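# Move mislabeled cartons from wall shelf to desk

## Task

On the wall shelf, each carton in the row should sit above the shelf label showing its own part number. Take every carton that sits above a label with a different number and put it on the desk. Cartons already above their correct label must stay exactly where they were, neither slid nor rotated. A carton that topples or ends up leaning counts as a failure. A carton counts as placed only if it stays put without the robot holding it. At the end, open the gripper and pull the robot away.

## Robot and tools

Robot: a Hello Robot Stretch 4 with one arm. It has an omni-wheel base, a lift that runs up a mast, an arm that telescopes straight forward, a three-joint wrist (yaw, pitch, roll) and a two-finger gripper. It stands about 1.6 m tall; the base rim lies within 0.23 m of the base origin.

Frames: the base frame sits on the floor under the base centre, x forward, y left, z up. hand_pose, a point between the open fingertips, is reported in this frame; with all wrist joints at zero its axes line up with the base frame. The printed hand position may be slightly off. The odometry frame is where the base frame was when the scene began. base_odometry counts wheel rotation only, so slipping reads as motion; heading is in radians, left positive, -3.142 to 3.142.

execute_actions: argument "actions" is a list holding one action or none (empty list = just report state and images). Optional "cameras": list of names from head_camera, head_left_camera, head_right_camera, wrist_camera, or "all"; omitted or null means all, [] means none. An action may contain "base", "joints", or both, plus optional "pace" and "contact_limits"; alternatively it contains only "end_of_arm". Everything in one action starts at once and may finish at different times.
- "base": exactly one relative command, measured from where the base last reported itself. {"translate_m": d} drives straight, forward positive, -2 to 2 m. {"strafe_m": d} slides sideways without turning, left positive, -2 to 2 m. {"rotate_rad": d} turns in place, counter-clockwise positive, -3.2 to 3.2 rad.
- "joints": an object keyed by joint name, each value an absolute target (not an offset). lift_m 0 to 1.2 m; arm_m 0 to 0.55 m extension; wrist_yaw_rad -1.134 to 4.276 (0 straight ahead, positive left, 3.14 folded back; past 3.4 the arm may obstruct); wrist_pitch_rad -1.117 to 4.259 (0 level, 1.57 pointing down); wrist_roll_rad -1.117 to 4.259 (0 puts both fingers level, positive turns clockwise viewed from behind); gripper_m -0.038 to 0.141 m fingertip gap (below 0 the tips press together). Done tolerances: lift and arm ±0.004, yaw and roll ±0.02, pitch ±0.05, gripper ±0.004. A joint target outside its range is clipped and reported; any other bad value or unknown key rejects the whole call with no motion.
- "pace": "slow", "default", "fast" or "max". Base top speeds 0.1/0.3/0.4/0.6 m/s and 1/2/3/4 rad/s; with the lift above 0.2 they are further reduced, down to 0.3 m/s and 1 rad/s at lift 1.2.
- "contact_limits": {"arm_m": v}, v from 0 (gentlest) to 0.75 (firmest), default 0.5; the arm stops if it pushes harder.
- {"end_of_arm": "enable_torque"} re-powers wrist or gripper motors that shut off; they then hold position.
Each action runs at most 15 s. A joint or base omitted from an action may still be driving toward an earlier target without the status showing it. If a result reports a stop, later movement, wait and finished_scene calls in that same reply are skipped.

wait: {"seconds": 0 to 10}; nothing new is commanded, and you get the same report as an empty action.
zoom_image: {"camera": name, "region": [x0, y0, x1, y1]} in pixels of that camera's latest full image, origin top-left, at most 504 by 504.
finished_scene: {"scene": n}; closes the current scene for good once the last command has been held, and reports success. The goal must already be met and stable. Replying with no tool call ends everything.

Cameras: head_camera (420x560) on the mast top, looking forward and down; turn the base to aim it. head_left_camera and head_right_camera (420x672 fisheyes) look more steeply down and show the base and arm. wrist_camera (616x392) looks along the fingers, fingertips near the bottom of the frame.

Result lines: base_status and joint_status give how each motion ended: "done" (for the base, wheels turned the full amount even if slipping), "off_target" (stopped short, may still push), "contact_stop_at_<key>" (hit something; that part goes slack, so a lift may sag under load or wheels may roll), "limit_stop_at_<name>", "time_out", "torque_fault". After a stop the old target is dropped. "limit_stop_at_tilt" means a lean over 6 degrees; lift, arm and wheels go slack and ignore commands until the lean eases. "limit_stop_at_own_body" means a joint would hit the robot; move it away instead, and beware when pitch is below -0.2 with roll below -0.4 or above 4. on_its_own lists things not commanded in this call; "held at" is a held target, not a position. lidar_m: 12 distances in 30-degree sectors, first straight ahead, counter-clockwise (4th left, 7th behind, 10th right); "-" means nothing seen or closer than 0.25 m; it sees from about 0.15 m up and can miss glass and thin legs. wrist_depth_mm: 7x7 grid of median depths, 100 to 2000 mm, read from top-left. turned_by_wheels vs turned_by_imu differing by over about 0.1 rad signals a collision or slip; the heading error is roughly their difference. base_tilt in degrees, forward and right positive, with a fixed offset up to 1.5. motor_effort: percent of max, positive toward larger joint values, bracket = peak in last action; wheel positive means turning right; a level-gripper load shifts wrist pitch effort.

Gripping: command gripper_m below the object's width; squeezing harder pulls it toward the wrist by up to a third of the shortfall. Neither gripper_m nor "done" proves a grasp; a firm squeeze (target 0 or more) shows in gripper effort. If fingertips jam on a surface below, raise the lift. To unfold the wrist at the start, send lift_m 0.4 with wrist_yaw_rad 0.

Avoid: driving or turning with over 1 kg held and arm_m beyond 0.2, especially at fast paces (tip-over risk); sustained pushes or pulls, worse with the gripper high or a high contact limit; pressing the gripper into things (wrist faults); dropping, sliding, knocking or tipping cartons; bumping neighbouring correct cartons. Leave each moved carton standing freely on the desk, open the gripper and back away before finishing.

Each tool is called after ">>>" as name([rows], argument=value, ...), one row to a line, values as JSON.

## Session

>>> execute_actions(actions=[])

Scene clock: 0.00 s.
base_odometry: x=+0.000 y=+0.000 heading=+0.000 (m, m, rad; odometry frame)
turned_by_wheels: +0.000 (rad since the last result)
turned_by_imu: +0.000 (rad since the last result)
base_tilt: forward=+0.4 right=-0.4 (deg)
lidar_m: 1.52 1.55 1.97 1.39 1.43 2.35 1.79 1.82 2.44 2.26 2.43 1.63
base_status: not commanded
joint_positions: lift_m=+0.138 arm_m=+0.002 wrist_yaw_rad=+3.098 wrist_pitch_rad=+0.000 wrist_roll_rad=+0.005 gripper_m=+0.057
joint_status: not commanded
motor_effort: lift_m=+19 arm_m=+0 wrist_yaw_rad=-1 wrist_pitch_rad=-7 wrist_roll_rad=-1 gripper_m=-3 wheel_0=+0 wheel_1=+0 wheel_2=+0 (%)
hand_pose: x=-0.1112 y=+0.1000 z=+0.3163 quat_wxyz=(+0.022, +0.000, +0.003, +1.000) (m; base frame)
wrist_depth_mm: - 136 - - - - - / - 135 - - - - - / - 131 232 - - - - / 110 135 1808 - - - - / 133 1863 - - - - - / 1366 1308 198 1229 192 1118 1060 / 878 798 831 137 788 732 759
pictures: head_camera, head_left_camera, head_right_camera, wrist_camera
Images, in order (width x height): head_camera 420x560, head_left_camera 420x672, head_right_camera 420x672, wrist_camera 616x392.

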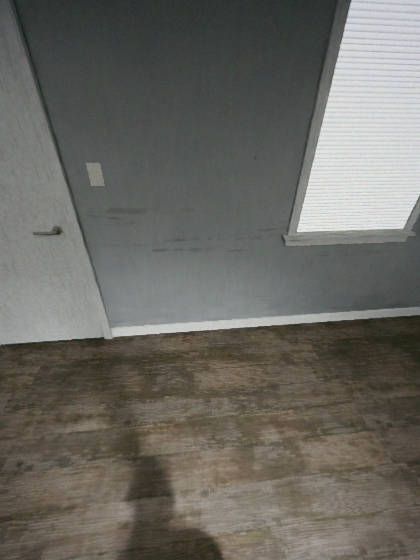

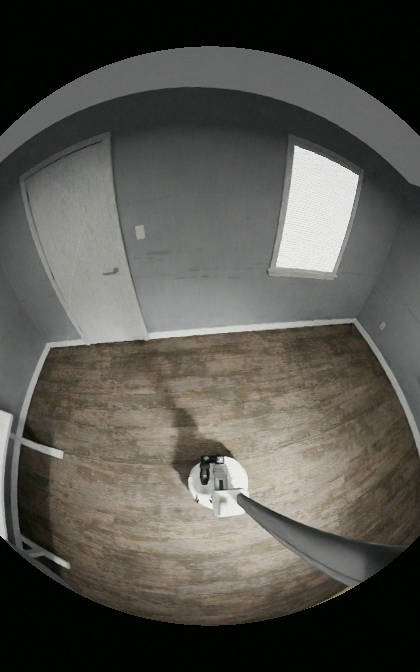

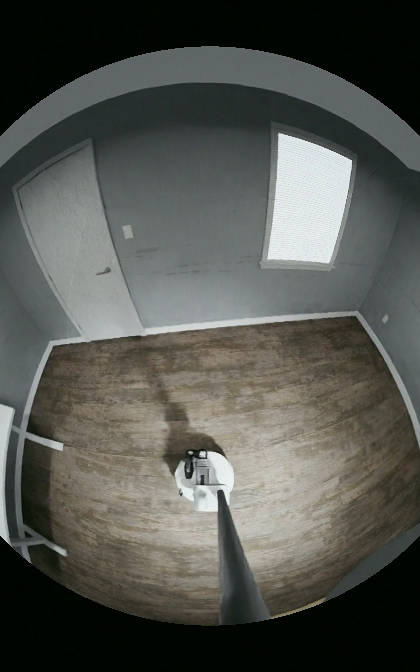

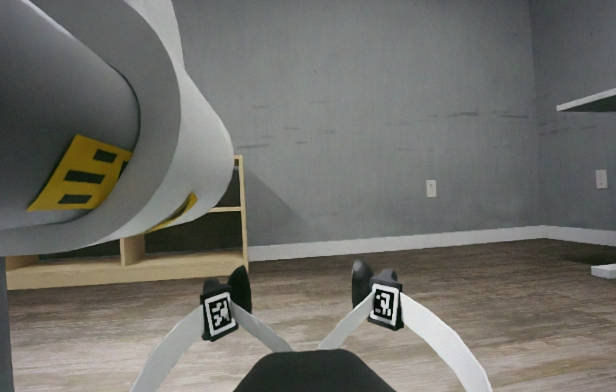

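>>> execute_actions([
  {"base":{"rotate_rad":1.57}},
], cameras=["head_camera","head_left_camera"])

>>> execute_actions([
  {"base":{"rotate_rad":1.57}},
], cameras=["head_camera","head_left_camera"])

>>> execute_actions([
  {"base":{"rotate_rad":1.57}},
], cameras=["head_camera","head_left_camera"])

Scene clock: 5.27 s.
base_odometry: x=+0.000 y=+0.000 heading=+1.570 (m, m, rad; odometry frame)
turned_by_wheels: +1.570 (rad since the last result)
turned_by_imu: +1.555 (rad since the last result)
base_tilt: forward=+0.4 right=-0.4 (deg)
lidar_m: 1.39 1.41 1.87 1.79 1.85 2.51 2.54 2.41 1.63 1.52 1.56 1.99
base_status: done
joint_positions: lift_m=+0.138 arm_m=+0.002 wrist_yaw_rad=+3.098 wrist_pitch_rad=+0.000 wrist_roll_rad=+0.005 gripper_m=+0.057
joint_status: not commanded
motor_effort: lift_m=+19(19) arm_m=+0(0) wrist_yaw_rad=+0(1) wrist_pitch_rad=-7(7) wrist_roll_rad=-1(1) gripper_m=-3(2) wheel_0=+0(6) wheel_1=+0(2) wheel_2=+0(4) (%)
hand_pose: x=-0.1112 y=+0.1000 z=+0.3163 quat_wxyz=(+0.022, +0.000, +0.003, +1.000) (m; base frame)
wrist_depth_mm: - 136 - - - - - / - 135 - - - - - / - 131 230 - - - - / 110 135 - - - - - / 133 - - - - - - / 1308 1308 199 1255 192 1118 1098 / 878 788 842 137 788 741 768
pictures: head_camera, head_left_camera
Images, in order (width x height): head_camera 420x560, head_left_camera 420x672.

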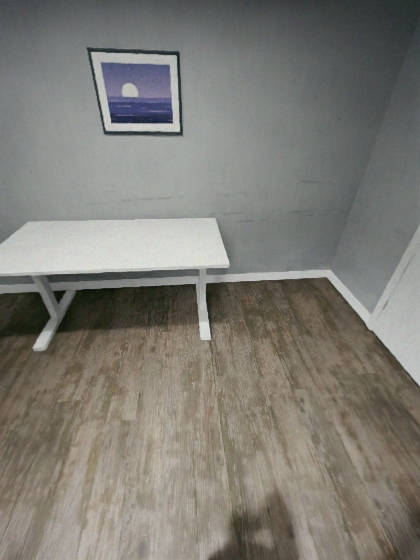

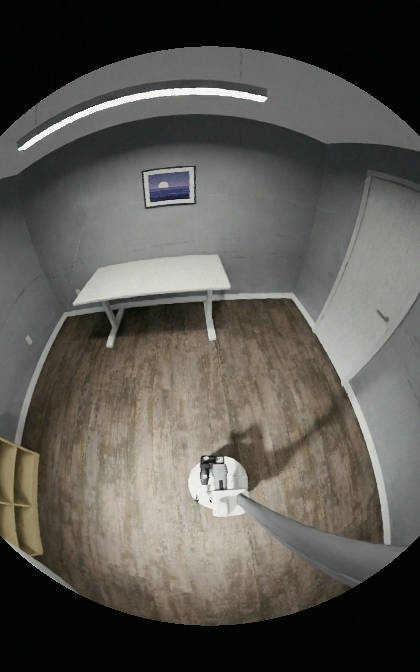

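Scene clock: 7.33 s.
base_odometry: x=+0.000 y=+0.000 heading=+3.140 (m, m, rad; odometry frame)
turned_by_wheels: +1.570 (rad since the last result)
turned_by_imu: +1.555 (rad since the last result)
base_tilt: forward=+0.4 right=-0.4 (deg)
lidar_m: 1.77 1.83 2.44 2.28 2.43 1.65 1.52 1.57 1.97 1.39 1.41 1.85
base_status: done
joint_positions: lift_m=+0.138 arm_m=+0.002 wrist_yaw_rad=+3.098 wrist_pitch_rad=+0.000 wrist_roll_rad=+0.005 gripper_m=+0.057
joint_status: not commanded
motor_effort: lift_m=+19(19) arm_m=+0(1) wrist_yaw_rad=-1(1) wrist_pitch_rad=-7(7) wrist_roll_rad=-1(1) gripper_m=-3(3) wheel_0=-1(5) wheel_1=-1(7) wheel_2=+0(8) (%)
hand_pose: x=-0.1112 y=+0.1000 z=+0.3163 quat_wxyz=(+0.022, +0.000, +0.003, +1.000) (m; base frame)
wrist_depth_mm: - 135 1618 1661 1756 1808 1863 / - 135 1618 1661 1708 1808 1921 / - 131 230 1618 1661 1756 1863 / 110 135 1618 1618 1708 1808 1808 / 133 1499 1618 1618 1756 1808 1863 / 1366 1281 198 1255 192 1118 1078 / 891 788 831 137 778 723 750
pictures: head_camera, head_left_camera
Images, in order (width x height): head_camera 420x560, head_left_camera 420x672.

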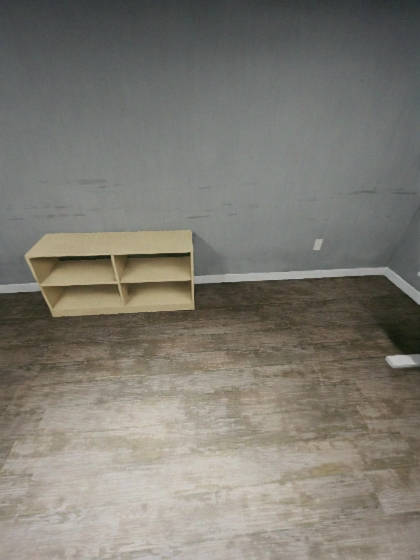

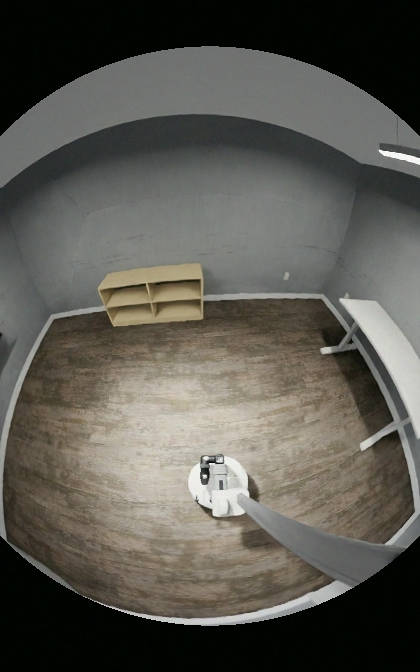

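Scene clock: 9.40 s.
base_odometry: x=+0.000 y=+0.000 heading=-1.573 (m, m, rad; odometry frame)
turned_by_wheels: +1.570 (rad since the last result)
turned_by_imu: +1.555 (rad since the last result)
base_tilt: forward=+0.4 right=-0.5 (deg)
lidar_m: 2.27 2.41 1.63 1.52 1.57 2.02 1.40 1.42 1.86 1.79 1.83 2.42
base_status: done
joint_positions: lift_m=+0.138 arm_m=+0.002 wrist_yaw_rad=+3.098 wrist_pitch_rad=+0.000 wrist_roll_rad=+0.005 gripper_m=+0.057
joint_status: not commanded
motor_effort: lift_m=+19(19) arm_m=+0(1) wrist_yaw_rad=-1(0) wrist_pitch_rad=-7(7) wrist_roll_rad=-1(1) gripper_m=-3(2) wheel_0=+0(7) wheel_1=+0(6) wheel_2=+1(10) (%)
hand_pose: x=-0.1112 y=+0.1000 z=+0.3163 quat_wxyz=(+0.022, +0.000, +0.003, +1.000) (m; base frame)
wrist_depth_mm: - 135 - - - - 1618 / - 135 - - - - 1576 / - 131 231 - - - 1661 / 110 135 1808 - - - 1618 / 133 - - - - - 1618 / 1336 1336 198 1229 191 1118 1098 / 878 788 831 137 798 732 759
pictures: head_camera, head_left_camera
Images, in order (width x height): head_camera 420x560, head_left_camera 420x672.

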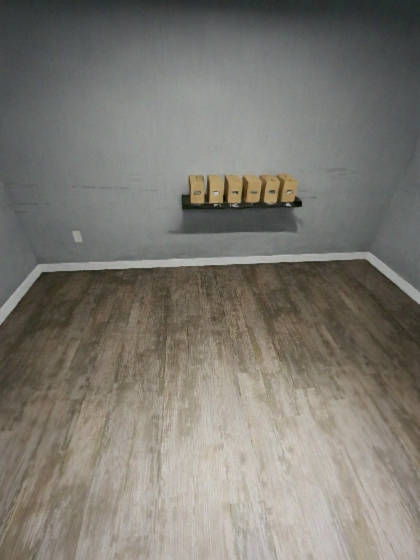

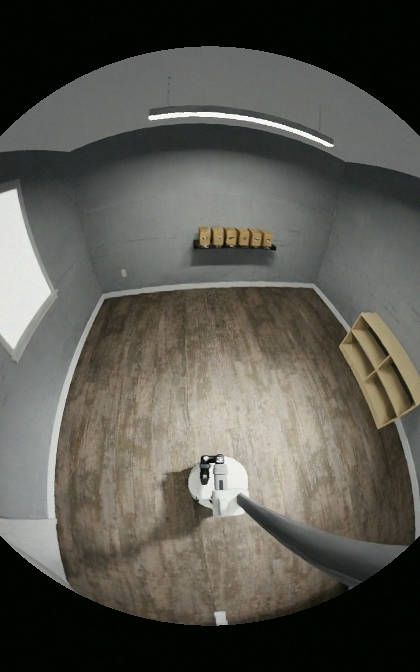

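>>> execute_actions([
  {"joints":{"lift_m":0.6,"wrist_yaw_rad":0,"gripper_m":0.12}},
], cameras=[])

>>> execute_actions([
  {"base":{"translate_m":1.2}},
], cameras=[])

>>> execute_actions([
  {"base":{"strafe_m":-0.3}},
])

Scene clock: 17.13 s.
base_odometry: x=+0.000 y=+0.000 heading=-1.573 (m, m, rad; odometry frame)
turned_by_wheels: +0.000 (rad since the last result)
turned_by_imu: +0.001 (rad since the last result)
base_tilt: forward=+0.4 right=-0.4 (deg)
lidar_m: 2.26 2.39 1.63 1.52 1.57 2.02 1.38 1.42 1.85 1.77 1.82 2.41
base_status: not commanded
joint_positions: lift_m=+0.600 arm_m=+0.002 wrist_yaw_rad=+0.000 wrist_pitch_rad=+0.000 wrist_roll_rad=+0.005 gripper_m=+0.120
joint_status: all done
motor_effort: lift_m=+21(20) arm_m=-1(1) wrist_yaw_rad=-2(5) wrist_pitch_rad=-7(7) wrist_roll_rad=-1(1) gripper_m=+0(3) wheel_0=+0(0) wheel_1=+0(0) wheel_2=+0(1) (%)
hand_pose: x=+0.4617 y=-0.0873 z=+0.7780 quat_wxyz=(+1.000, +0.003, +0.000, +0.000) (m; base frame)
wrist_depth_mm: - - - - - - - / - - - - - - - / - - - - - - - / - - - - - - - / - - - - - - - / - - - - - - - / - 1708 1863 136 1708 1661 1708
pictures: none
No camera images: the call's "cameras" was empty. Leave "cameras" out to get every camera's image.

Scene clock: 22.63 s.
base_odometry: x=-0.003 y=-1.200 heading=-1.573 (m, m, rad; odometry frame)
turned_by_wheels: +0.000 (rad since the last result)
turned_by_imu: -0.001 (rad since the last result)
base_tilt: forward=+0.4 right=-0.3 (deg)
lidar_m: 1.08 1.35 1.74 1.60 1.64 2.18 3.39 2.67 1.80 1.69 2.09 1.16
base_status: done
joint_positions: lift_m=+0.600 arm_m=+0.002 wrist_yaw_rad=+0.000 wrist_pitch_rad=+0.000 wrist_roll_rad=+0.005 gripper_m=+0.120
joint_status: not commanded
motor_effort: lift_m=+20(22) arm_m=+0(1) wrist_yaw_rad=-2(2) wrist_pitch_rad=-7(7) wrist_roll_rad=+0(1) gripper_m=+0(1) wheel_0=+1(5) wheel_1=+1(5) wheel_2=+1(9) (%)
hand_pose: x=+0.4617 y=-0.0874 z=+0.7781 quat_wxyz=(+1.000, +0.003, +0.000, +0.000) (m; base frame)
wrist_depth_mm: 1042 1098 1098 1138 1182 1182 1229 / 1042 1060 1078 1118 1160 1205 1205 / 1042 1078 1098 1118 917 991 1229 / 1025 1060 854 878 904 917 960 / 1042 1078 1060 1118 1138 1182 1229 / 1025 1042 1078 1138 1138 1160 1205 / 1042 1042 1098 135 1138 1160 1229
pictures: none
No camera images: the call's "cameras" was empty. Leave "cameras" out to get every camera's image.

Scene clock: 24.97 s.
base_odometry: x=-0.303 y=-1.199 heading=-1.573 (m, m, rad; odometry frame)
turned_by_wheels: +0.000 (rad since the last result)
turned_by_imu: +0.000 (rad since the last result)
base_tilt: forward=+0.4 right=-0.4 (deg)
lidar_m: 1.08 1.13 1.82 1.90 1.98 2.59 3.38 2.66 1.50 1.39 1.82 1.19
base_status: done
joint_positions: lift_m=+0.600 arm_m=+0.002 wrist_yaw_rad=+0.000 wrist_pitch_rad=+0.000 wrist_roll_rad=+0.005 gripper_m=+0.120
joint_status: not commanded
motor_effort: lift_m=+20(20) arm_m=+0(1) wrist_yaw_rad=-1(1) wrist_pitch_rad=-7(7) wrist_roll_rad=+0(1) gripper_m=+0(0) wheel_0=+0(8) wheel_1=+1(5) wheel_2=+0(0) (%)
hand_pose: x=+0.4617 y=-0.0874 z=+0.7781 quat_wxyz=(+1.000, +0.003, +0.000, +0.000) (m; base frame)
wrist_depth_mm: 1078 1078 1098 1138 1182 1229 1229 / 1078 1098 1138 1160 1182 1205 1229 / 1078 1060 1098 1160 946 1229 1229 / 1060 842 891 891 917 1205 1229 / 1060 1098 1118 1138 1160 1205 1255 / 1042 1078 1098 1182 1205 1205 1255 / 1042 1060 1138 135 1182 1205 1229
pictures: head_camera, head_left_camera, head_right_camera, wrist_camera
Images, in order (width x height): head_camera 420x560, head_left_camera 420x672, head_right_camera 420x672, wrist_camera 616x392.

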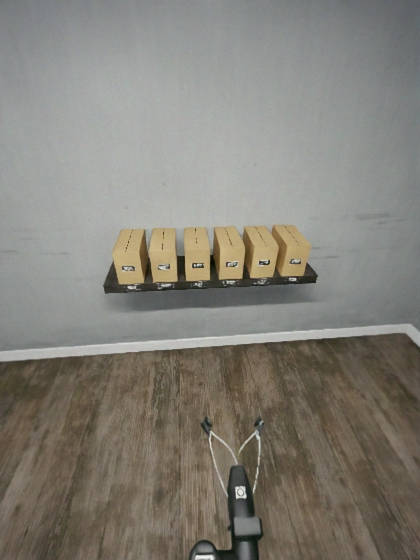

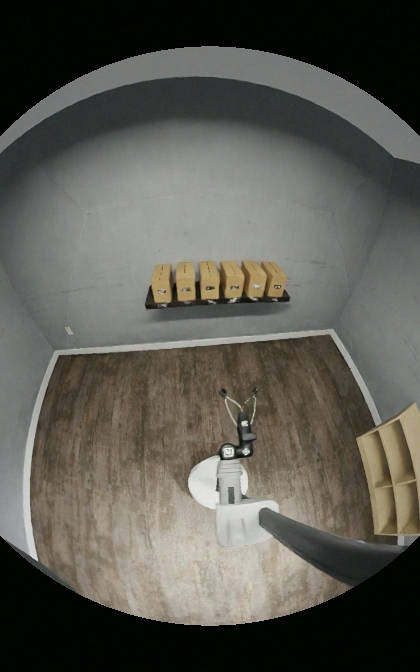

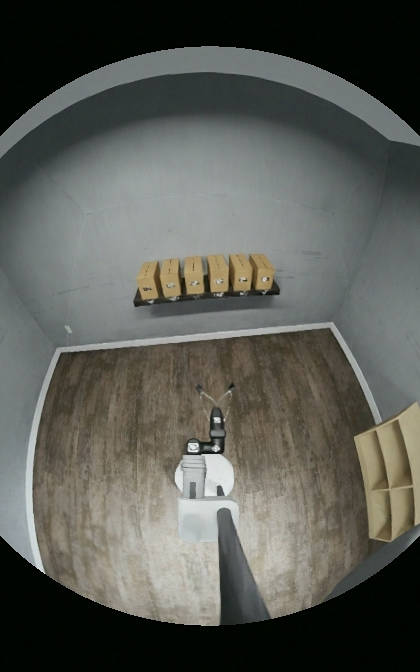

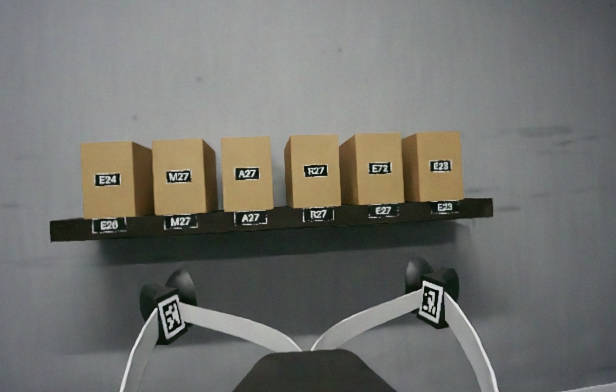

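>>> zoom_image(camera="wrist_camera", region=[60,120,290,250])

>>> zoom_image(camera="wrist_camera", region=[270,120,500,250])

Region (60, 120, 290, 250) of wrist_camera's 616x392 image, scaled by 2.191; it fills the top 285 rows of this view, and the rest is white.

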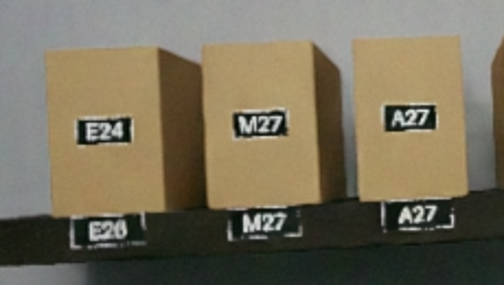

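Region (270, 120, 500, 250) of wrist_camera's 616x392 image, scaled by 2.191; it fills the top 285 rows of this view, and the rest is white.

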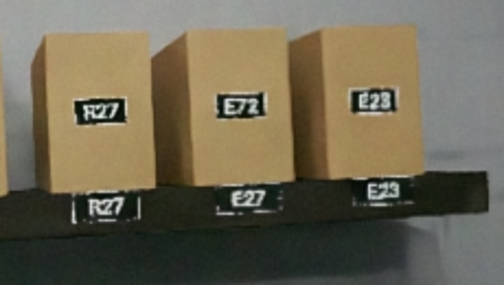

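>>> execute_actions([
  {"base":{"rotate_rad":0.075}},
], cameras=[])

>>> execute_actions([
  {"base":{"translate_m":0.3},"joints":{"lift_m":0.62}},
])

Scene clock: 36.90 s.
base_odometry: x=-0.303 y=-1.199 heading=-1.498 (m, m, rad; odometry frame)
turned_by_wheels: +0.075 (rad since the last result)
turned_by_imu: +0.075 (rad since the last result)
base_tilt: forward=+0.4 right=-0.5 (deg)
lidar_m: 1.10 1.14 1.93 1.90 2.02 2.68 3.41 2.57 1.46 1.39 1.85 1.15
base_status: done
joint_positions: lift_m=+0.600 arm_m=+0.002 wrist_yaw_rad=+0.000 wrist_pitch_rad=+0.000 wrist_roll_rad=+0.005 gripper_m=+0.120
joint_status: not commanded
motor_effort: lift_m=+20(20) arm_m=-1(1) wrist_yaw_rad=-1(1) wrist_pitch_rad=-7(7) wrist_roll_rad=-1(0) gripper_m=+1(0) wheel_0=+0(3) wheel_1=+0(4) wheel_2=-1(5) (%)
hand_pose: x=+0.4617 y=-0.0874 z=+0.7781 quat_wxyz=(+1.000, +0.003, +0.000, +0.000) (m; base frame)
wrist_depth_mm: 1098 1078 1118 1138 1138 1138 1182 / 1078 1118 1138 1138 1118 1138 1182 / 1098 1118 991 1138 904 960 1182 / 1098 891 878 891 891 904 1160 / 1118 1118 1138 1118 1138 1182 1182 / 1118 1098 1098 1118 1160 1138 1160 / 1098 1078 1118 136 1138 1138 1160
pictures: none
No camera images: the call's "cameras" was empty. Leave "cameras" out to get every camera's image.

Scene clock: 39.37 s.
base_odometry: x=-0.281 y=-1.499 heading=-1.498 (m, m, rad; odometry frame)
turned_by_wheels: +0.000 (rad since the last result)
turned_by_imu: +0.000 (rad since the last result)
base_tilt: forward=+0.4 right=-0.4 (deg)
lidar_m: 0.80 0.83 1.52 1.91 2.00 2.75 3.78 2.02 1.46 1.42 1.53 0.84
base_status: done
joint_positions: lift_m=+0.620 arm_m=+0.002 wrist_yaw_rad=+0.000 wrist_pitch_rad=+0.000 wrist_roll_rad=+0.005 gripper_m=+0.120
joint_status: all done
motor_effort: lift_m=+21(24) arm_m=-1(0) wrist_yaw_rad=-1(1) wrist_pitch_rad=-7(7) wrist_roll_rad=-1(1) gripper_m=+0(1) wheel_0=+0(6) wheel_1=+0(7) wheel_2=+1(9) (%)
hand_pose: x=+0.4617 y=-0.0874 z=+0.7980 quat_wxyz=(+1.000, +0.003, +0.000, +0.000) (m; base frame)
wrist_depth_mm: 820 831 854 842 831 866 866 / 809 831 842 854 866 842 866 / 580 597 597 597 603 609 603 / 580 585 585 591 603 609 615 / 580 585 585 591 597 842 866 / 820 820 831 842 842 854 854 / 809 831 831 136 854 866 866
pictures: head_camera, head_left_camera, head_right_camera, wrist_camera
Images, in order (width x height): head_camera 420x560, head_left_camera 420x672, head_right_camera 420x672, wrist_camera 616x392.

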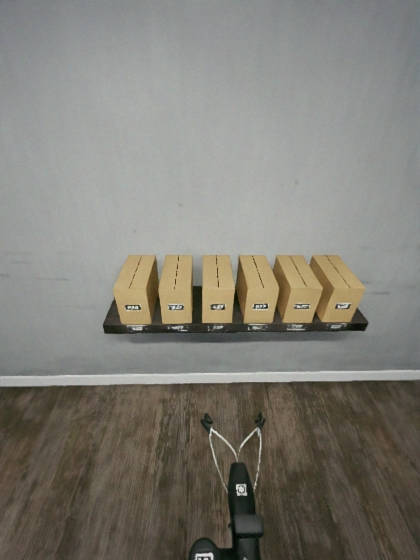

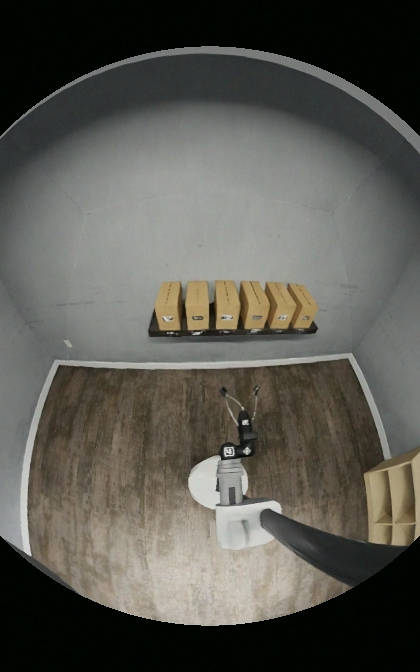

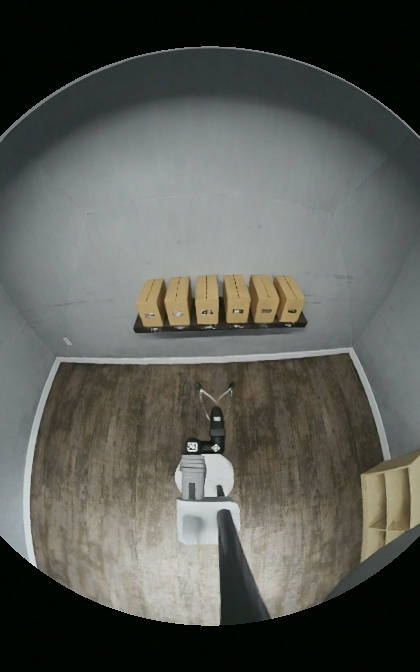

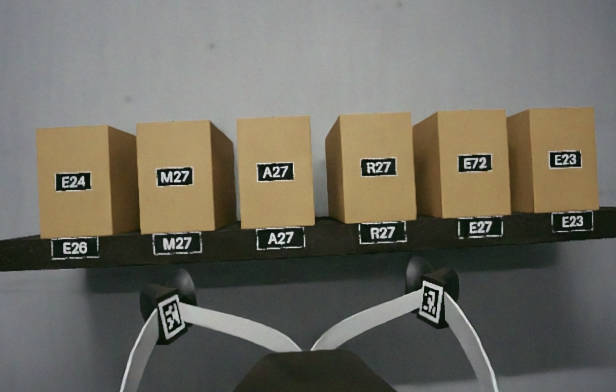

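>>> execute_actions([
  {"base":{"strafe_m":0.36},"joints":{"lift_m":0.73}},
], cameras=["head_camera","wrist_camera"])

Scene clock: 56.00 s.
base_odometry: x=+0.078 y=-1.472 heading=-1.498 (m, m, rad; odometry frame)
turned_by_wheels: +0.000 (rad since the last result)
turned_by_imu: +0.001 (rad since the last result)
base_tilt: forward=+0.4 right=-0.4 (deg)
lidar_m: 0.80 1.10 1.49 1.53 1.62 2.26 3.77 3.10 1.85 1.77 1.18 0.85
base_status: done
joint_positions: lift_m=+0.730 arm_m=+0.002 wrist_yaw_rad=+0.000 wrist_pitch_rad=+0.000 wrist_roll_rad=+0.005 gripper_m=+0.120
joint_status: all done
motor_effort: lift_m=+21(24) arm_m=-1(1) wrist_yaw_rad=-1(1) wrist_pitch_rad=-7(7) wrist_roll_rad=-1(1) gripper_m=+0(0) wheel_0=+0(6) wheel_1=-2(7) wheel_2=+0(2) (%)
hand_pose: x=+0.4617 y=-0.0874 z=+0.9080 quat_wxyz=(+1.000, +0.003, +0.000, +0.000) (m; base frame)
wrist_depth_mm: 809 809 831 842 854 854 854 / 820 831 842 842 854 854 866 / 820 820 842 842 842 854 854 / 820 831 831 597 591 603 609 / 831 820 820 585 591 609 615 / 831 809 580 585 591 609 854 / 809 809 831 136 854 854 866
pictures: head_camera, wrist_camera
Images, in order (width x height): head_camera 420x560, wrist_camera 616x392.

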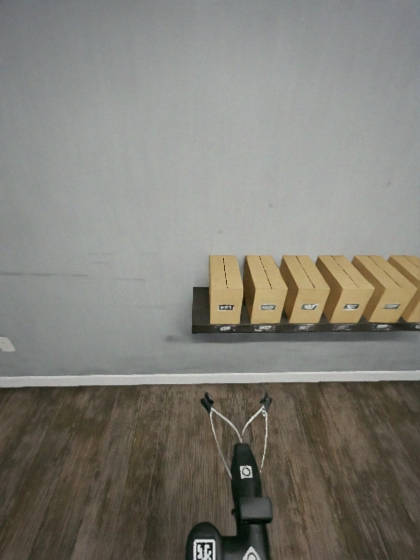

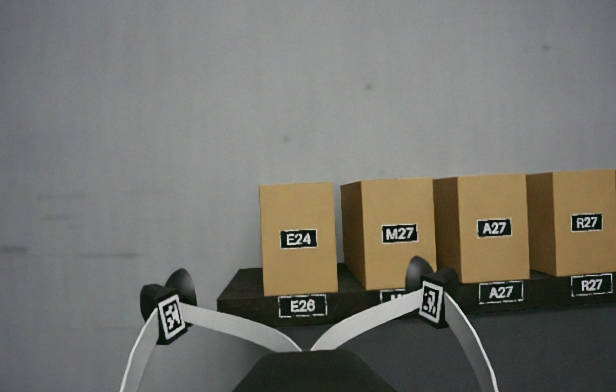

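>>> execute_actions([
  {"joints":{"arm_m":0.27,"gripper_m":0.141,"lift_m":0.72}},
], cameras=["head_camera","wrist_camera"])

Scene clock: 61.93 s.
base_odometry: x=+0.078 y=-1.472 heading=-1.498 (m, m, rad; odometry frame)
turned_by_wheels: +0.000 (rad since the last result)
turned_by_imu: +0.001 (rad since the last result)
base_tilt: forward=+0.4 right=-0.4 (deg)
lidar_m: 0.80 1.12 1.48 1.55 1.62 2.24 3.79 3.08 1.84 1.78 1.17 0.83
base_status: not commanded
joint_positions: lift_m=+0.720 arm_m=+0.269 wrist_yaw_rad=+0.000 wrist_pitch_rad=+0.000 wrist_roll_rad=+0.005 gripper_m=+0.141
joint_status: all done
motor_effort: lift_m=+16(18) arm_m=+6(4) wrist_yaw_rad=-1(0) wrist_pitch_rad=-6(7) wrist_roll_rad=-1(0) gripper_m=+1(0) wheel_0=+0(0) wheel_1=-2(1) wheel_2=+0(0) (%)
hand_pose: x=+0.7283 y=-0.0874 z=+0.8985 quat_wxyz=(+1.000, +0.003, +0.000, +0.000) (m; base frame)
wrist_depth_mm: 559 564 574 585 585 597 591 / 559 569 569 574 580 585 597 / 569 569 574 574 585 591 597 / 559 569 569 327 347 334 349 / 564 564 564 330 353 338 353 / 564 206 325 329 330 332 353 / 559 569 325 137 327 330 334
pictures: head_camera, wrist_camera
Images, in order (width x height): head_camera 420x560, wrist_camera 616x392.

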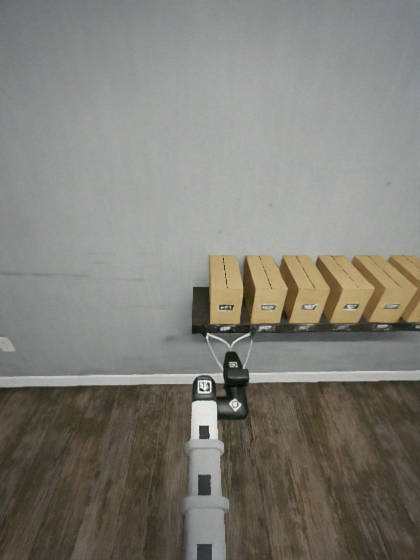

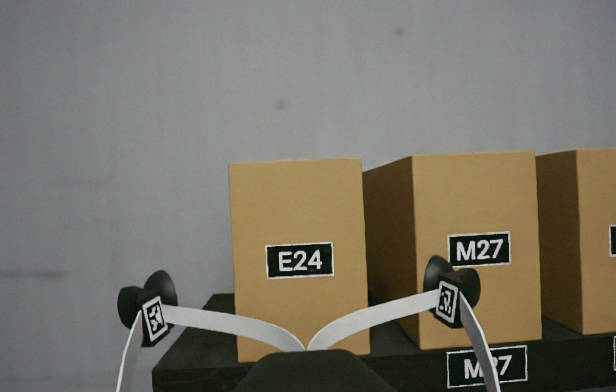

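>>> execute_actions([
  {"joints":{"arm_m":0.345,"gripper_m":0.132}},
], cameras=["head_camera","wrist_camera"])

Scene clock: 70.20 s.
base_odometry: x=+0.078 y=-1.472 heading=-1.498 (m, m, rad; odometry frame)
turned_by_wheels: +0.000 (rad since the last result)
turned_by_imu: +0.000 (rad since the last result)
base_tilt: forward=+0.4 right=-0.4 (deg)
lidar_m: 0.80 1.09 1.51 1.54 1.62 2.23 3.76 3.10 1.85 1.77 1.15 0.84
base_status: not commanded
joint_positions: lift_m=+0.720 arm_m=+0.344 wrist_yaw_rad=+0.000 wrist_pitch_rad=+0.000 wrist_roll_rad=+0.005 gripper_m=+0.132
joint_status: all done
motor_effort: lift_m=+16(16) arm_m=+6(6) wrist_yaw_rad=-1(0) wrist_pitch_rad=-7(6) wrist_roll_rad=-1(1) gripper_m=+1(0) wheel_0=+0(0) wheel_1=-2(2) wheel_2=+0(0) (%)
hand_pose: x=+0.8034 y=-0.0874 z=+0.8985 quat_wxyz=(+1.000, +0.003, +0.000, +0.000) (m; base frame)
wrist_depth_mm: 492 500 504 508 504 517 521 / 492 500 504 508 508 508 521 / 488 500 500 504 512 512 262 / 488 496 252 253 309 258 262 / 496 496 252 254 256 259 262 / 488 213 251 255 255 258 260 / 488 492 268 134 289 258 260
pictures: head_camera, wrist_camera
Images, in order (width x height): head_camera 420x560, wrist_camera 616x392.

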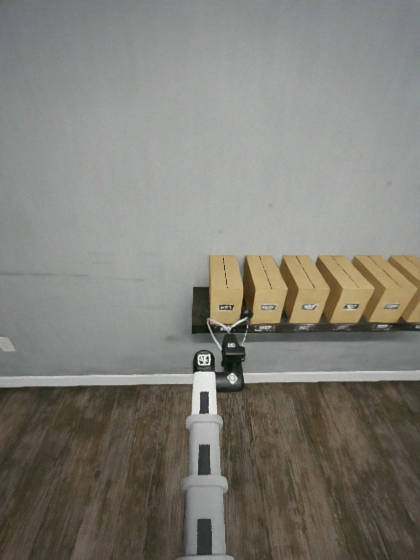

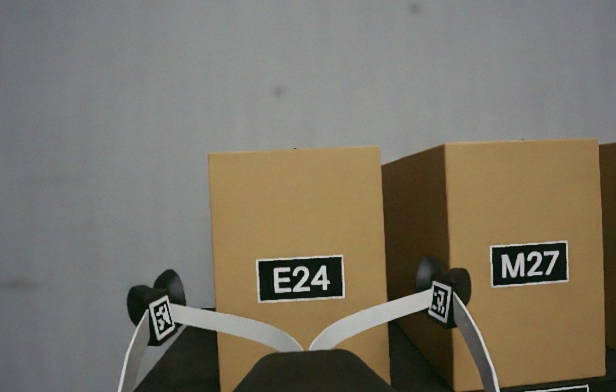

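>>> execute_actions([
  {"base":{"strafe_m":0.008},"pace":"slow"},
], cameras=[])

>>> execute_actions([
  {"joints":{"arm_m":0.385},"pace":"slow","contact_limits":{"arm_m":0.2}},
], cameras=["head_camera","wrist_camera"])

Scene clock: 75.87 s.
base_odometry: x=+0.086 y=-1.472 heading=-1.498 (m, m, rad; odometry frame)
turned_by_wheels: +0.000 (rad since the last result)
turned_by_imu: +0.001 (rad since the last result)
base_tilt: forward=+0.4 right=-0.4 (deg)
lidar_m: 0.79 1.10 1.52 1.53 1.60 2.23 3.76 3.04 1.84 1.80 1.18 0.83
base_status: done
joint_positions: lift_m=+0.720 arm_m=+0.344 wrist_yaw_rad=+0.000 wrist_pitch_rad=+0.000 wrist_roll_rad=+0.005 gripper_m=+0.132
joint_status: not commanded
motor_effort: lift_m=+16(17) arm_m=+6(6) wrist_yaw_rad=-1(1) wrist_pitch_rad=-7(7) wrist_roll_rad=+0(1) gripper_m=+0(1) wheel_0=+0(5) wheel_1=+2(5) wheel_2=+0(1) (%)
hand_pose: x=+0.8034 y=-0.0874 z=+0.8985 quat_wxyz=(+1.000, +0.003, +0.000, +0.000) (m; base frame)
wrist_depth_mm: 488 496 500 508 512 517 517 / 492 496 504 504 512 517 521 / 496 492 500 504 508 512 263 / 488 496 504 254 303 258 262 / 492 496 500 254 256 259 260 / 492 213 253 253 254 259 262 / 492 488 296 134 268 257 260
pictures: none
No camera images: the call's "cameras" was empty. Leave "cameras" out to get every camera's image.

Scene clock: 77.40 s.
base_odometry: x=+0.086 y=-1.472 heading=-1.498 (m, m, rad; odometry frame)
turned_by_wheels: +0.000 (rad since the last result)
turned_by_imu: +0.000 (rad since the last result)
base_tilt: forward=+0.4 right=-0.4 (deg)
lidar_m: 0.80 1.09 1.51 1.54 1.59 2.25 3.76 3.07 1.85 1.79 1.17 0.82
base_status: not commanded
joint_positions: lift_m=+0.720 arm_m=+0.384 wrist_yaw_rad=+0.000 wrist_pitch_rad=+0.000 wrist_roll_rad=+0.005 gripper_m=+0.132
joint_status: all done
motor_effort: lift_m=+16(16) arm_m=+6(5) wrist_yaw_rad=-1(1) wrist_pitch_rad=-7(6) wrist_roll_rad=+0(1) gripper_m=+0(1) wheel_0=+0(0) wheel_1=+2(2) wheel_2=+0(0) (%)
contact_limits: arm_m 0.2
hand_pose: x=+0.8433 y=-0.0874 z=+0.8985 quat_wxyz=(+1.000, +0.003, +0.000, +0.000) (m; base frame)
wrist_depth_mm: 452 455 462 462 473 473 480 / 452 459 466 466 469 477 480 / 455 459 455 215 325 271 221 / 455 455 213 215 216 221 220 / 452 459 213 214 216 223 220 / 455 213 212 214 215 218 220 / 449 455 213 134 216 219 220
pictures: head_camera, wrist_camera
Images, in order (width x height): head_camera 420x560, wrist_camera 616x392.

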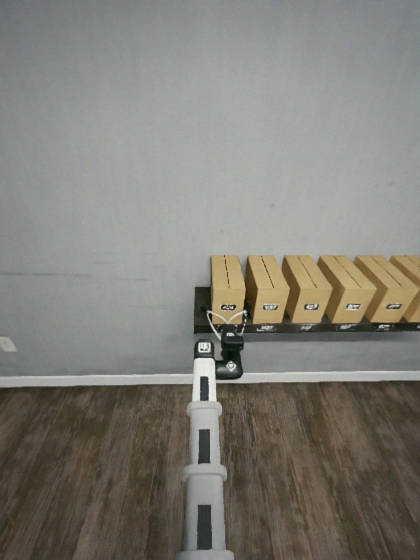

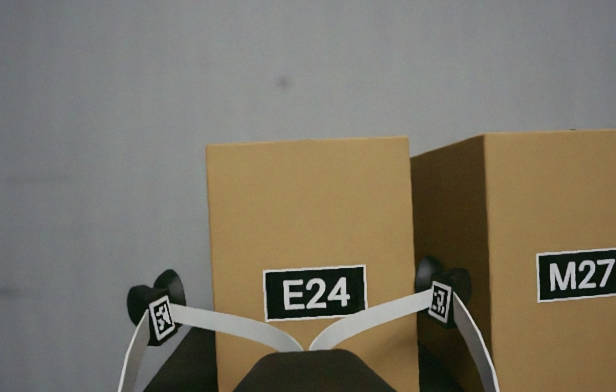

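>>> execute_actions([
  {"joints":{"arm_m":0.415},"pace":"slow","contact_limits":{"arm_m":0.15}},
], cameras=["head_camera","wrist_camera"])

Scene clock: 81.53 s.
base_odometry: x=+0.086 y=-1.472 heading=-1.498 (m, m, rad; odometry frame)
turned_by_wheels: +0.000 (rad since the last result)
turned_by_imu: +0.000 (rad since the last result)
base_tilt: forward=+0.4 right=-0.4 (deg)
lidar_m: 0.78 1.11 1.48 1.53 1.59 2.26 3.74 3.07 1.86 1.80 1.13 0.84
base_status: not commanded
joint_positions: lift_m=+0.720 arm_m=+0.414 wrist_yaw_rad=-0.001 wrist_pitch_rad=+0.000 wrist_roll_rad=+0.005 gripper_m=+0.132
joint_status: all done
motor_effort: lift_m=+17(16) arm_m=+6(4) wrist_yaw_rad=+2(2) wrist_pitch_rad=-6(7) wrist_roll_rad=-1(0) gripper_m=+1(0) wheel_0=+0(0) wheel_1=+2(2) wheel_2=+0(0) (%)
contact_limits: arm_m 0.15
hand_pose: x=+0.8732 y=-0.0877 z=+0.8985 quat_wxyz=(+1.000, +0.003, +0.000, +0.000) (m; base frame)
wrist_depth_mm: 421 430 433 439 442 445 449 / 421 430 433 433 445 445 452 / 424 427 188 190 293 233 189 / 421 427 187 190 191 220 190 / 427 430 188 189 191 212 190 / 424 213 188 190 191 198 189 / 421 424 187 134 191 212 189
pictures: head_camera, wrist_camera
Images, in order (width x height): head_camera 420x560, wrist_camera 616x392.

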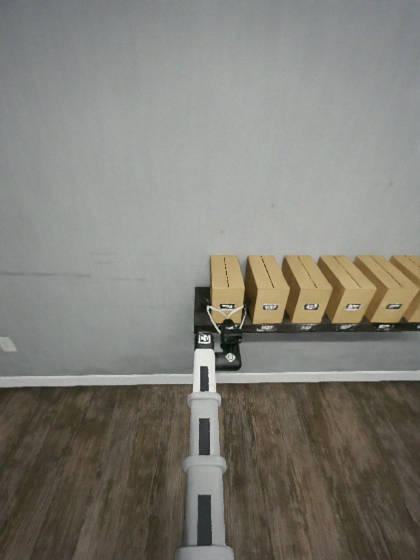

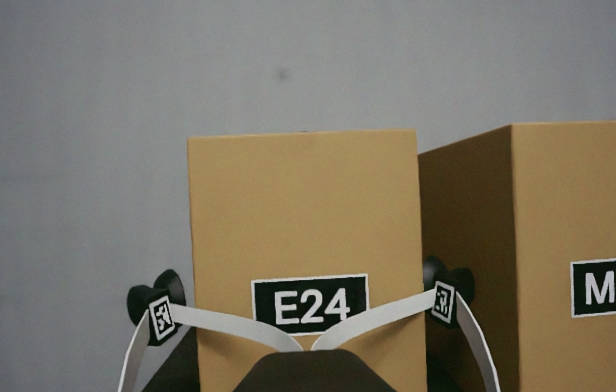

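>>> execute_actions([
  {"joints":{"gripper_m":0.04}},
], cameras=["wrist_camera"])

>>> execute_actions([
  {"joints":{"lift_m":0.74},"pace":"slow"},
], cameras=["head_camera","wrist_camera"])

Scene clock: 86.80 s.
base_odometry: x=+0.086 y=-1.472 heading=-1.498 (m, m, rad; odometry frame)
turned_by_wheels: +0.000 (rad since the last result)
turned_by_imu: +0.001 (rad since the last result)
base_tilt: forward=+0.3 right=-0.5 (deg)
lidar_m: 0.80 1.10 1.51 1.55 1.60 2.23 3.76 3.04 1.85 1.79 1.17 0.84
base_status: not commanded
joint_positions: lift_m=+0.720 arm_m=+0.414 wrist_yaw_rad=+0.000 wrist_pitch_rad=+0.000 wrist_roll_rad=+0.005 gripper_m=+0.041
joint_status: all done
motor_effort: lift_m=+17(16) arm_m=+6(7) wrist_yaw_rad=-1(6) wrist_pitch_rad=-7(7) wrist_roll_rad=-1(1) gripper_m=-32(32) wheel_0=+0(0) wheel_1=+2(2) wheel_2=+0(0) (%)
hand_pose: x=+0.8733 y=-0.0875 z=+0.8984 quat_wxyz=(+1.000, +0.003, +0.000, +0.000) (m; base frame)
wrist_depth_mm: 424 427 433 436 442 445 449 / 421 427 430 436 439 445 449 / 424 427 165 166 167 234 189 / 424 424 164 165 167 221 189 / 421 427 164 166 167 223 189 / 424 195 164 165 167 173 189 / 424 319 163 165 167 228 -
pictures: wrist_camera
Images, in order (width x height): wrist_camera 616x392.

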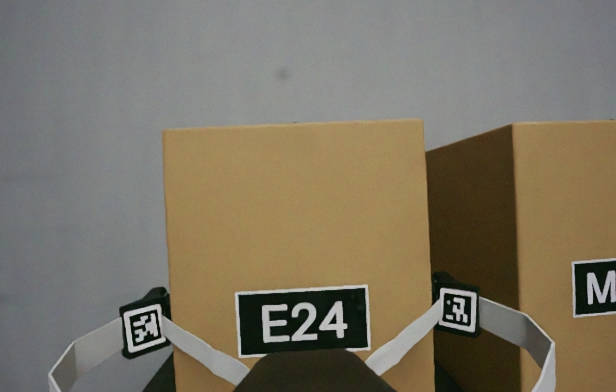

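Scene clock: 87.73 s.
base_odometry: x=+0.086 y=-1.472 heading=-1.498 (m, m, rad; odometry frame)
turned_by_wheels: +0.000 (rad since the last result)
turned_by_imu: +0.000 (rad since the last result)
base_tilt: forward=+0.4 right=-0.4 (deg)
lidar_m: 0.79 1.09 1.49 1.55 1.59 2.24 3.77 3.07 1.83 1.79 1.16 0.85
base_status: not commanded
joint_positions: lift_m=+0.740 arm_m=+0.414 wrist_yaw_rad=+0.000 wrist_pitch_rad=+0.001 wrist_roll_rad=+0.005 gripper_m=+0.041
joint_status: all done
motor_effort: lift_m=+22(22) arm_m=+6(6) wrist_yaw_rad=+0(1) wrist_pitch_rad=-10(11) wrist_roll_rad=-1(1) gripper_m=-31(31) wheel_0=+0(0) wheel_1=+2(2) wheel_2=+0(0) (%)
hand_pose: x=+0.8733 y=-0.0875 z=+0.9176 quat_wxyz=(+1.000, +0.003, +0.001, +0.000) (m; base frame)
wrist_depth_mm: 421 430 433 436 436 442 445 / 424 430 433 433 439 442 452 / 424 421 166 167 169 445 445 / 421 424 165 167 168 221 189 / 427 427 165 166 168 224 189 / 421 195 165 165 167 174 190 / 421 430 163 165 167 228 -
pictures: head_camera, wrist_camera
Images, in order (width x height): head_camera 420x560, wrist_camera 616x392.

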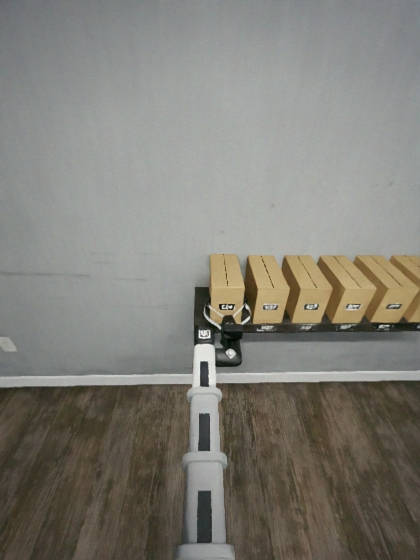

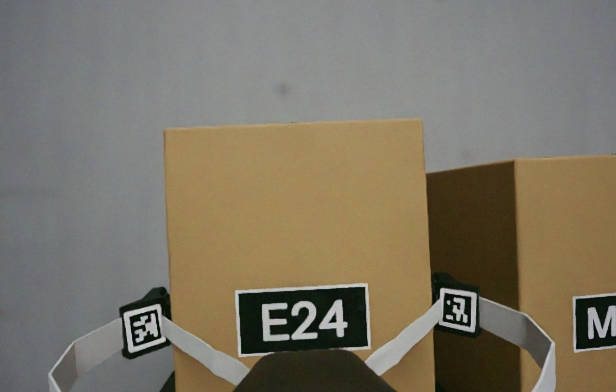

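>>> execute_actions([
  {"joints":{"lift_m":0.755},"pace":"slow"},
], cameras=[])

>>> execute_actions([
  {"joints":{"arm_m":0.02}},
], cameras=["head_camera","wrist_camera"])

Scene clock: 91.50 s.
base_odometry: x=+0.086 y=-1.472 heading=-1.498 (m, m, rad; odometry frame)
turned_by_wheels: +0.000 (rad since the last result)
turned_by_imu: +0.000 (rad since the last result)
base_tilt: forward=+0.5 right=-0.4 (deg)
lidar_m: 0.79 1.08 1.51 1.54 1.60 2.23 3.76 3.06 1.82 1.80 1.18 0.83
base_status: not commanded
joint_positions: lift_m=+0.755 arm_m=+0.414 wrist_yaw_rad=+0.000 wrist_pitch_rad=+0.001 wrist_roll_rad=+0.005 gripper_m=+0.041
joint_status: all done
motor_effort: lift_m=+22(21) arm_m=+6(6) wrist_yaw_rad=-1(1) wrist_pitch_rad=-11(10) wrist_roll_rad=-1(1) gripper_m=-33(30) wheel_0=+0(0) wheel_1=+2(2) wheel_2=+0(0) (%)
hand_pose: x=+0.8733 y=-0.0875 z=+0.9326 quat_wxyz=(+1.000, +0.003, +0.001, +0.000) (m; base frame)
wrist_depth_mm: 424 424 436 436 439 445 445 / 421 427 430 436 439 449 449 / 421 424 166 167 169 442 449 / 424 427 166 167 168 255 189 / 424 424 166 166 167 223 189 / 424 195 164 166 167 174 190 / 421 424 163 165 167 229 -
pictures: none
No camera images: the call's "cameras" was empty. Leave "cameras" out to get every camera's image.

Scene clock: 93.77 s.
base_odometry: x=+0.086 y=-1.472 heading=-1.498 (m, m, rad; odometry frame)
turned_by_wheels: +0.000 (rad since the last result)
turned_by_imu: +0.000 (rad since the last result)
base_tilt: forward=+0.4 right=-0.4 (deg)
lidar_m: 0.40 1.09 1.50 1.54 1.60 2.24 3.74 3.04 1.84 1.80 1.18 0.43
base_status: not commanded
joint_positions: lift_m=+0.755 arm_m=+0.021 wrist_yaw_rad=+0.000 wrist_pitch_rad=+0.002 wrist_roll_rad=+0.005 gripper_m=+0.041
joint_status: all done
motor_effort: lift_m=+22(22) arm_m=-6(8) wrist_yaw_rad=+0(1) wrist_pitch_rad=-12(12) wrist_roll_rad=-1(1) gripper_m=-31(30) wheel_0=+0(0) wheel_1=+2(2) wheel_2=+0(0) (%)
hand_pose: x=+0.4804 y=-0.0874 z=+0.9325 quat_wxyz=(+1.000, +0.003, +0.001, +0.000) (m; base frame)
wrist_depth_mm: 809 809 809 831 854 842 842 / 798 809 809 820 820 820 854 / 798 798 167 168 168 831 842 / 809 809 166 167 168 627 597 / 798 798 165 166 168 591 597 / 798 195 164 166 167 175 585 / 798 809 163 164 167 831 854
pictures: head_camera, wrist_camera
Images, in order (width x height): head_camera 420x560, wrist_camera 616x392.

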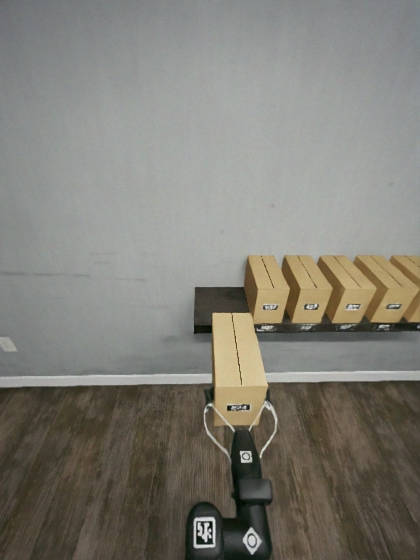

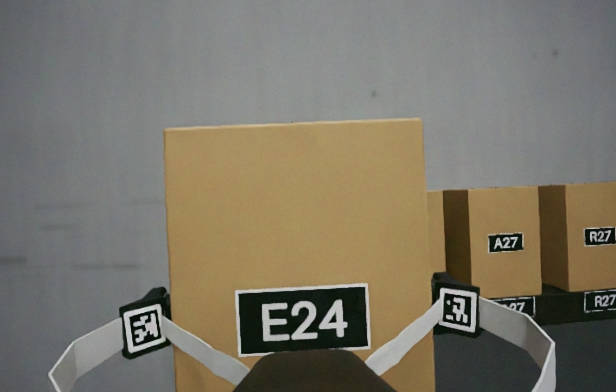

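>>> execute_actions([
  {"base":{"rotate_rad":3.17}},
], cameras=[])

>>> execute_actions([
  {"base":{"translate_m":2.0},"pace":"fast"},
], cameras=["head_camera","head_left_camera"])

Scene clock: 103.83 s.
base_odometry: x=+0.086 y=-1.472 heading=+1.672 (m, m, rad; odometry frame)
turned_by_wheels: +3.170 (rad since the last result)
turned_by_imu: +3.140 (rad since the last result)
base_tilt: forward=+0.4 right=-0.4 (deg)
lidar_m: 0.41 2.98 1.83 1.79 1.15 0.83 0.81 1.10 1.56 1.53 1.62 0.41
base_status: done
joint_positions: lift_m=+0.755 arm_m=+0.021 wrist_yaw_rad=+0.000 wrist_pitch_rad=+0.002 wrist_roll_rad=+0.005 gripper_m=+0.041
joint_status: not commanded
motor_effort: lift_m=+21(22) arm_m=-6(6) wrist_yaw_rad=-1(2) wrist_pitch_rad=-12(11) wrist_roll_rad=-1(1) gripper_m=-32(31) wheel_0=-1(7) wheel_1=-1(6) wheel_2=-2(7) (%)
hand_pose: x=+0.4805 y=-0.0874 z=+0.9326 quat_wxyz=(+1.000, +0.003, +0.001, +0.000) (m; base frame)
wrist_depth_mm: - - - - - - - / - - - - - - - / - - 166 167 169 - - / - - 165 167 169 - - / - - 165 167 168 - - / - 194 164 166 167 175 - / - - 163 165 166 - 1808
pictures: none
No camera images: the call's "cameras" was empty. Leave "cameras" out to get every camera's image.

Scene clock: 110.30 s.
base_odometry: x=-0.115 y=+0.518 heading=+1.672 (m, m, rad; odometry frame)
turned_by_wheels: +0.000 (rad since the last result)
turned_by_imu: -0.001 (rad since the last result)
base_tilt: forward=+0.4 right=-0.5 (deg)
lidar_m: 0.41 0.92 1.31 1.78 1.81 2.99 3.10 2.23 1.66 1.58 1.68 0.42
base_status: done
joint_positions: lift_m=+0.755 arm_m=+0.021 wrist_yaw_rad=+0.000 wrist_pitch_rad=+0.002 wrist_roll_rad=+0.005 gripper_m=+0.041
joint_status: not commanded
motor_effort: lift_m=+21(21) arm_m=-6(6) wrist_yaw_rad=-1(2) wrist_pitch_rad=-12(12) wrist_roll_rad=+0(0) gripper_m=-31(31) wheel_0=-1(6) wheel_1=-1(4) wheel_2=+1(11) (%)
hand_pose: x=+0.4804 y=-0.0874 z=+0.9326 quat_wxyz=(+1.000, +0.003, +0.001, +0.000) (m; base frame)
wrist_depth_mm: 1430 1464 1366 1397 1366 1397 1397 / 1397 1430 1366 1397 1397 1397 1397 / 1397 1397 166 167 169 1397 1430 / 1397 1397 165 167 168 1430 1397 / 1366 1397 165 167 168 1397 1397 / 946 193 164 166 167 174 1336 / 634 627 163 165 167 1397 1397
pictures: head_camera, head_left_camera
Images, in order (width x height): head_camera 420x560, head_left_camera 420x672.

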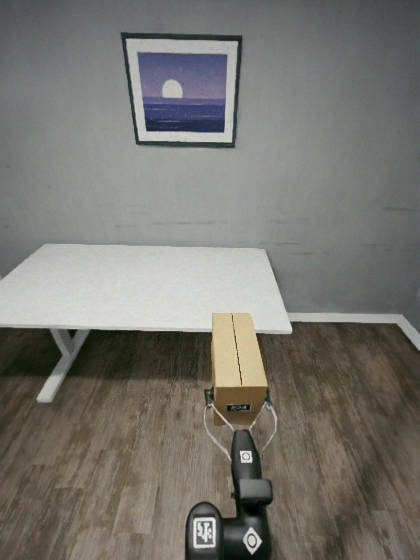

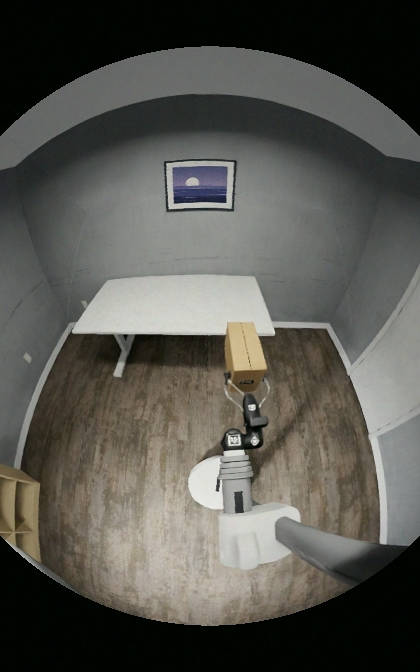

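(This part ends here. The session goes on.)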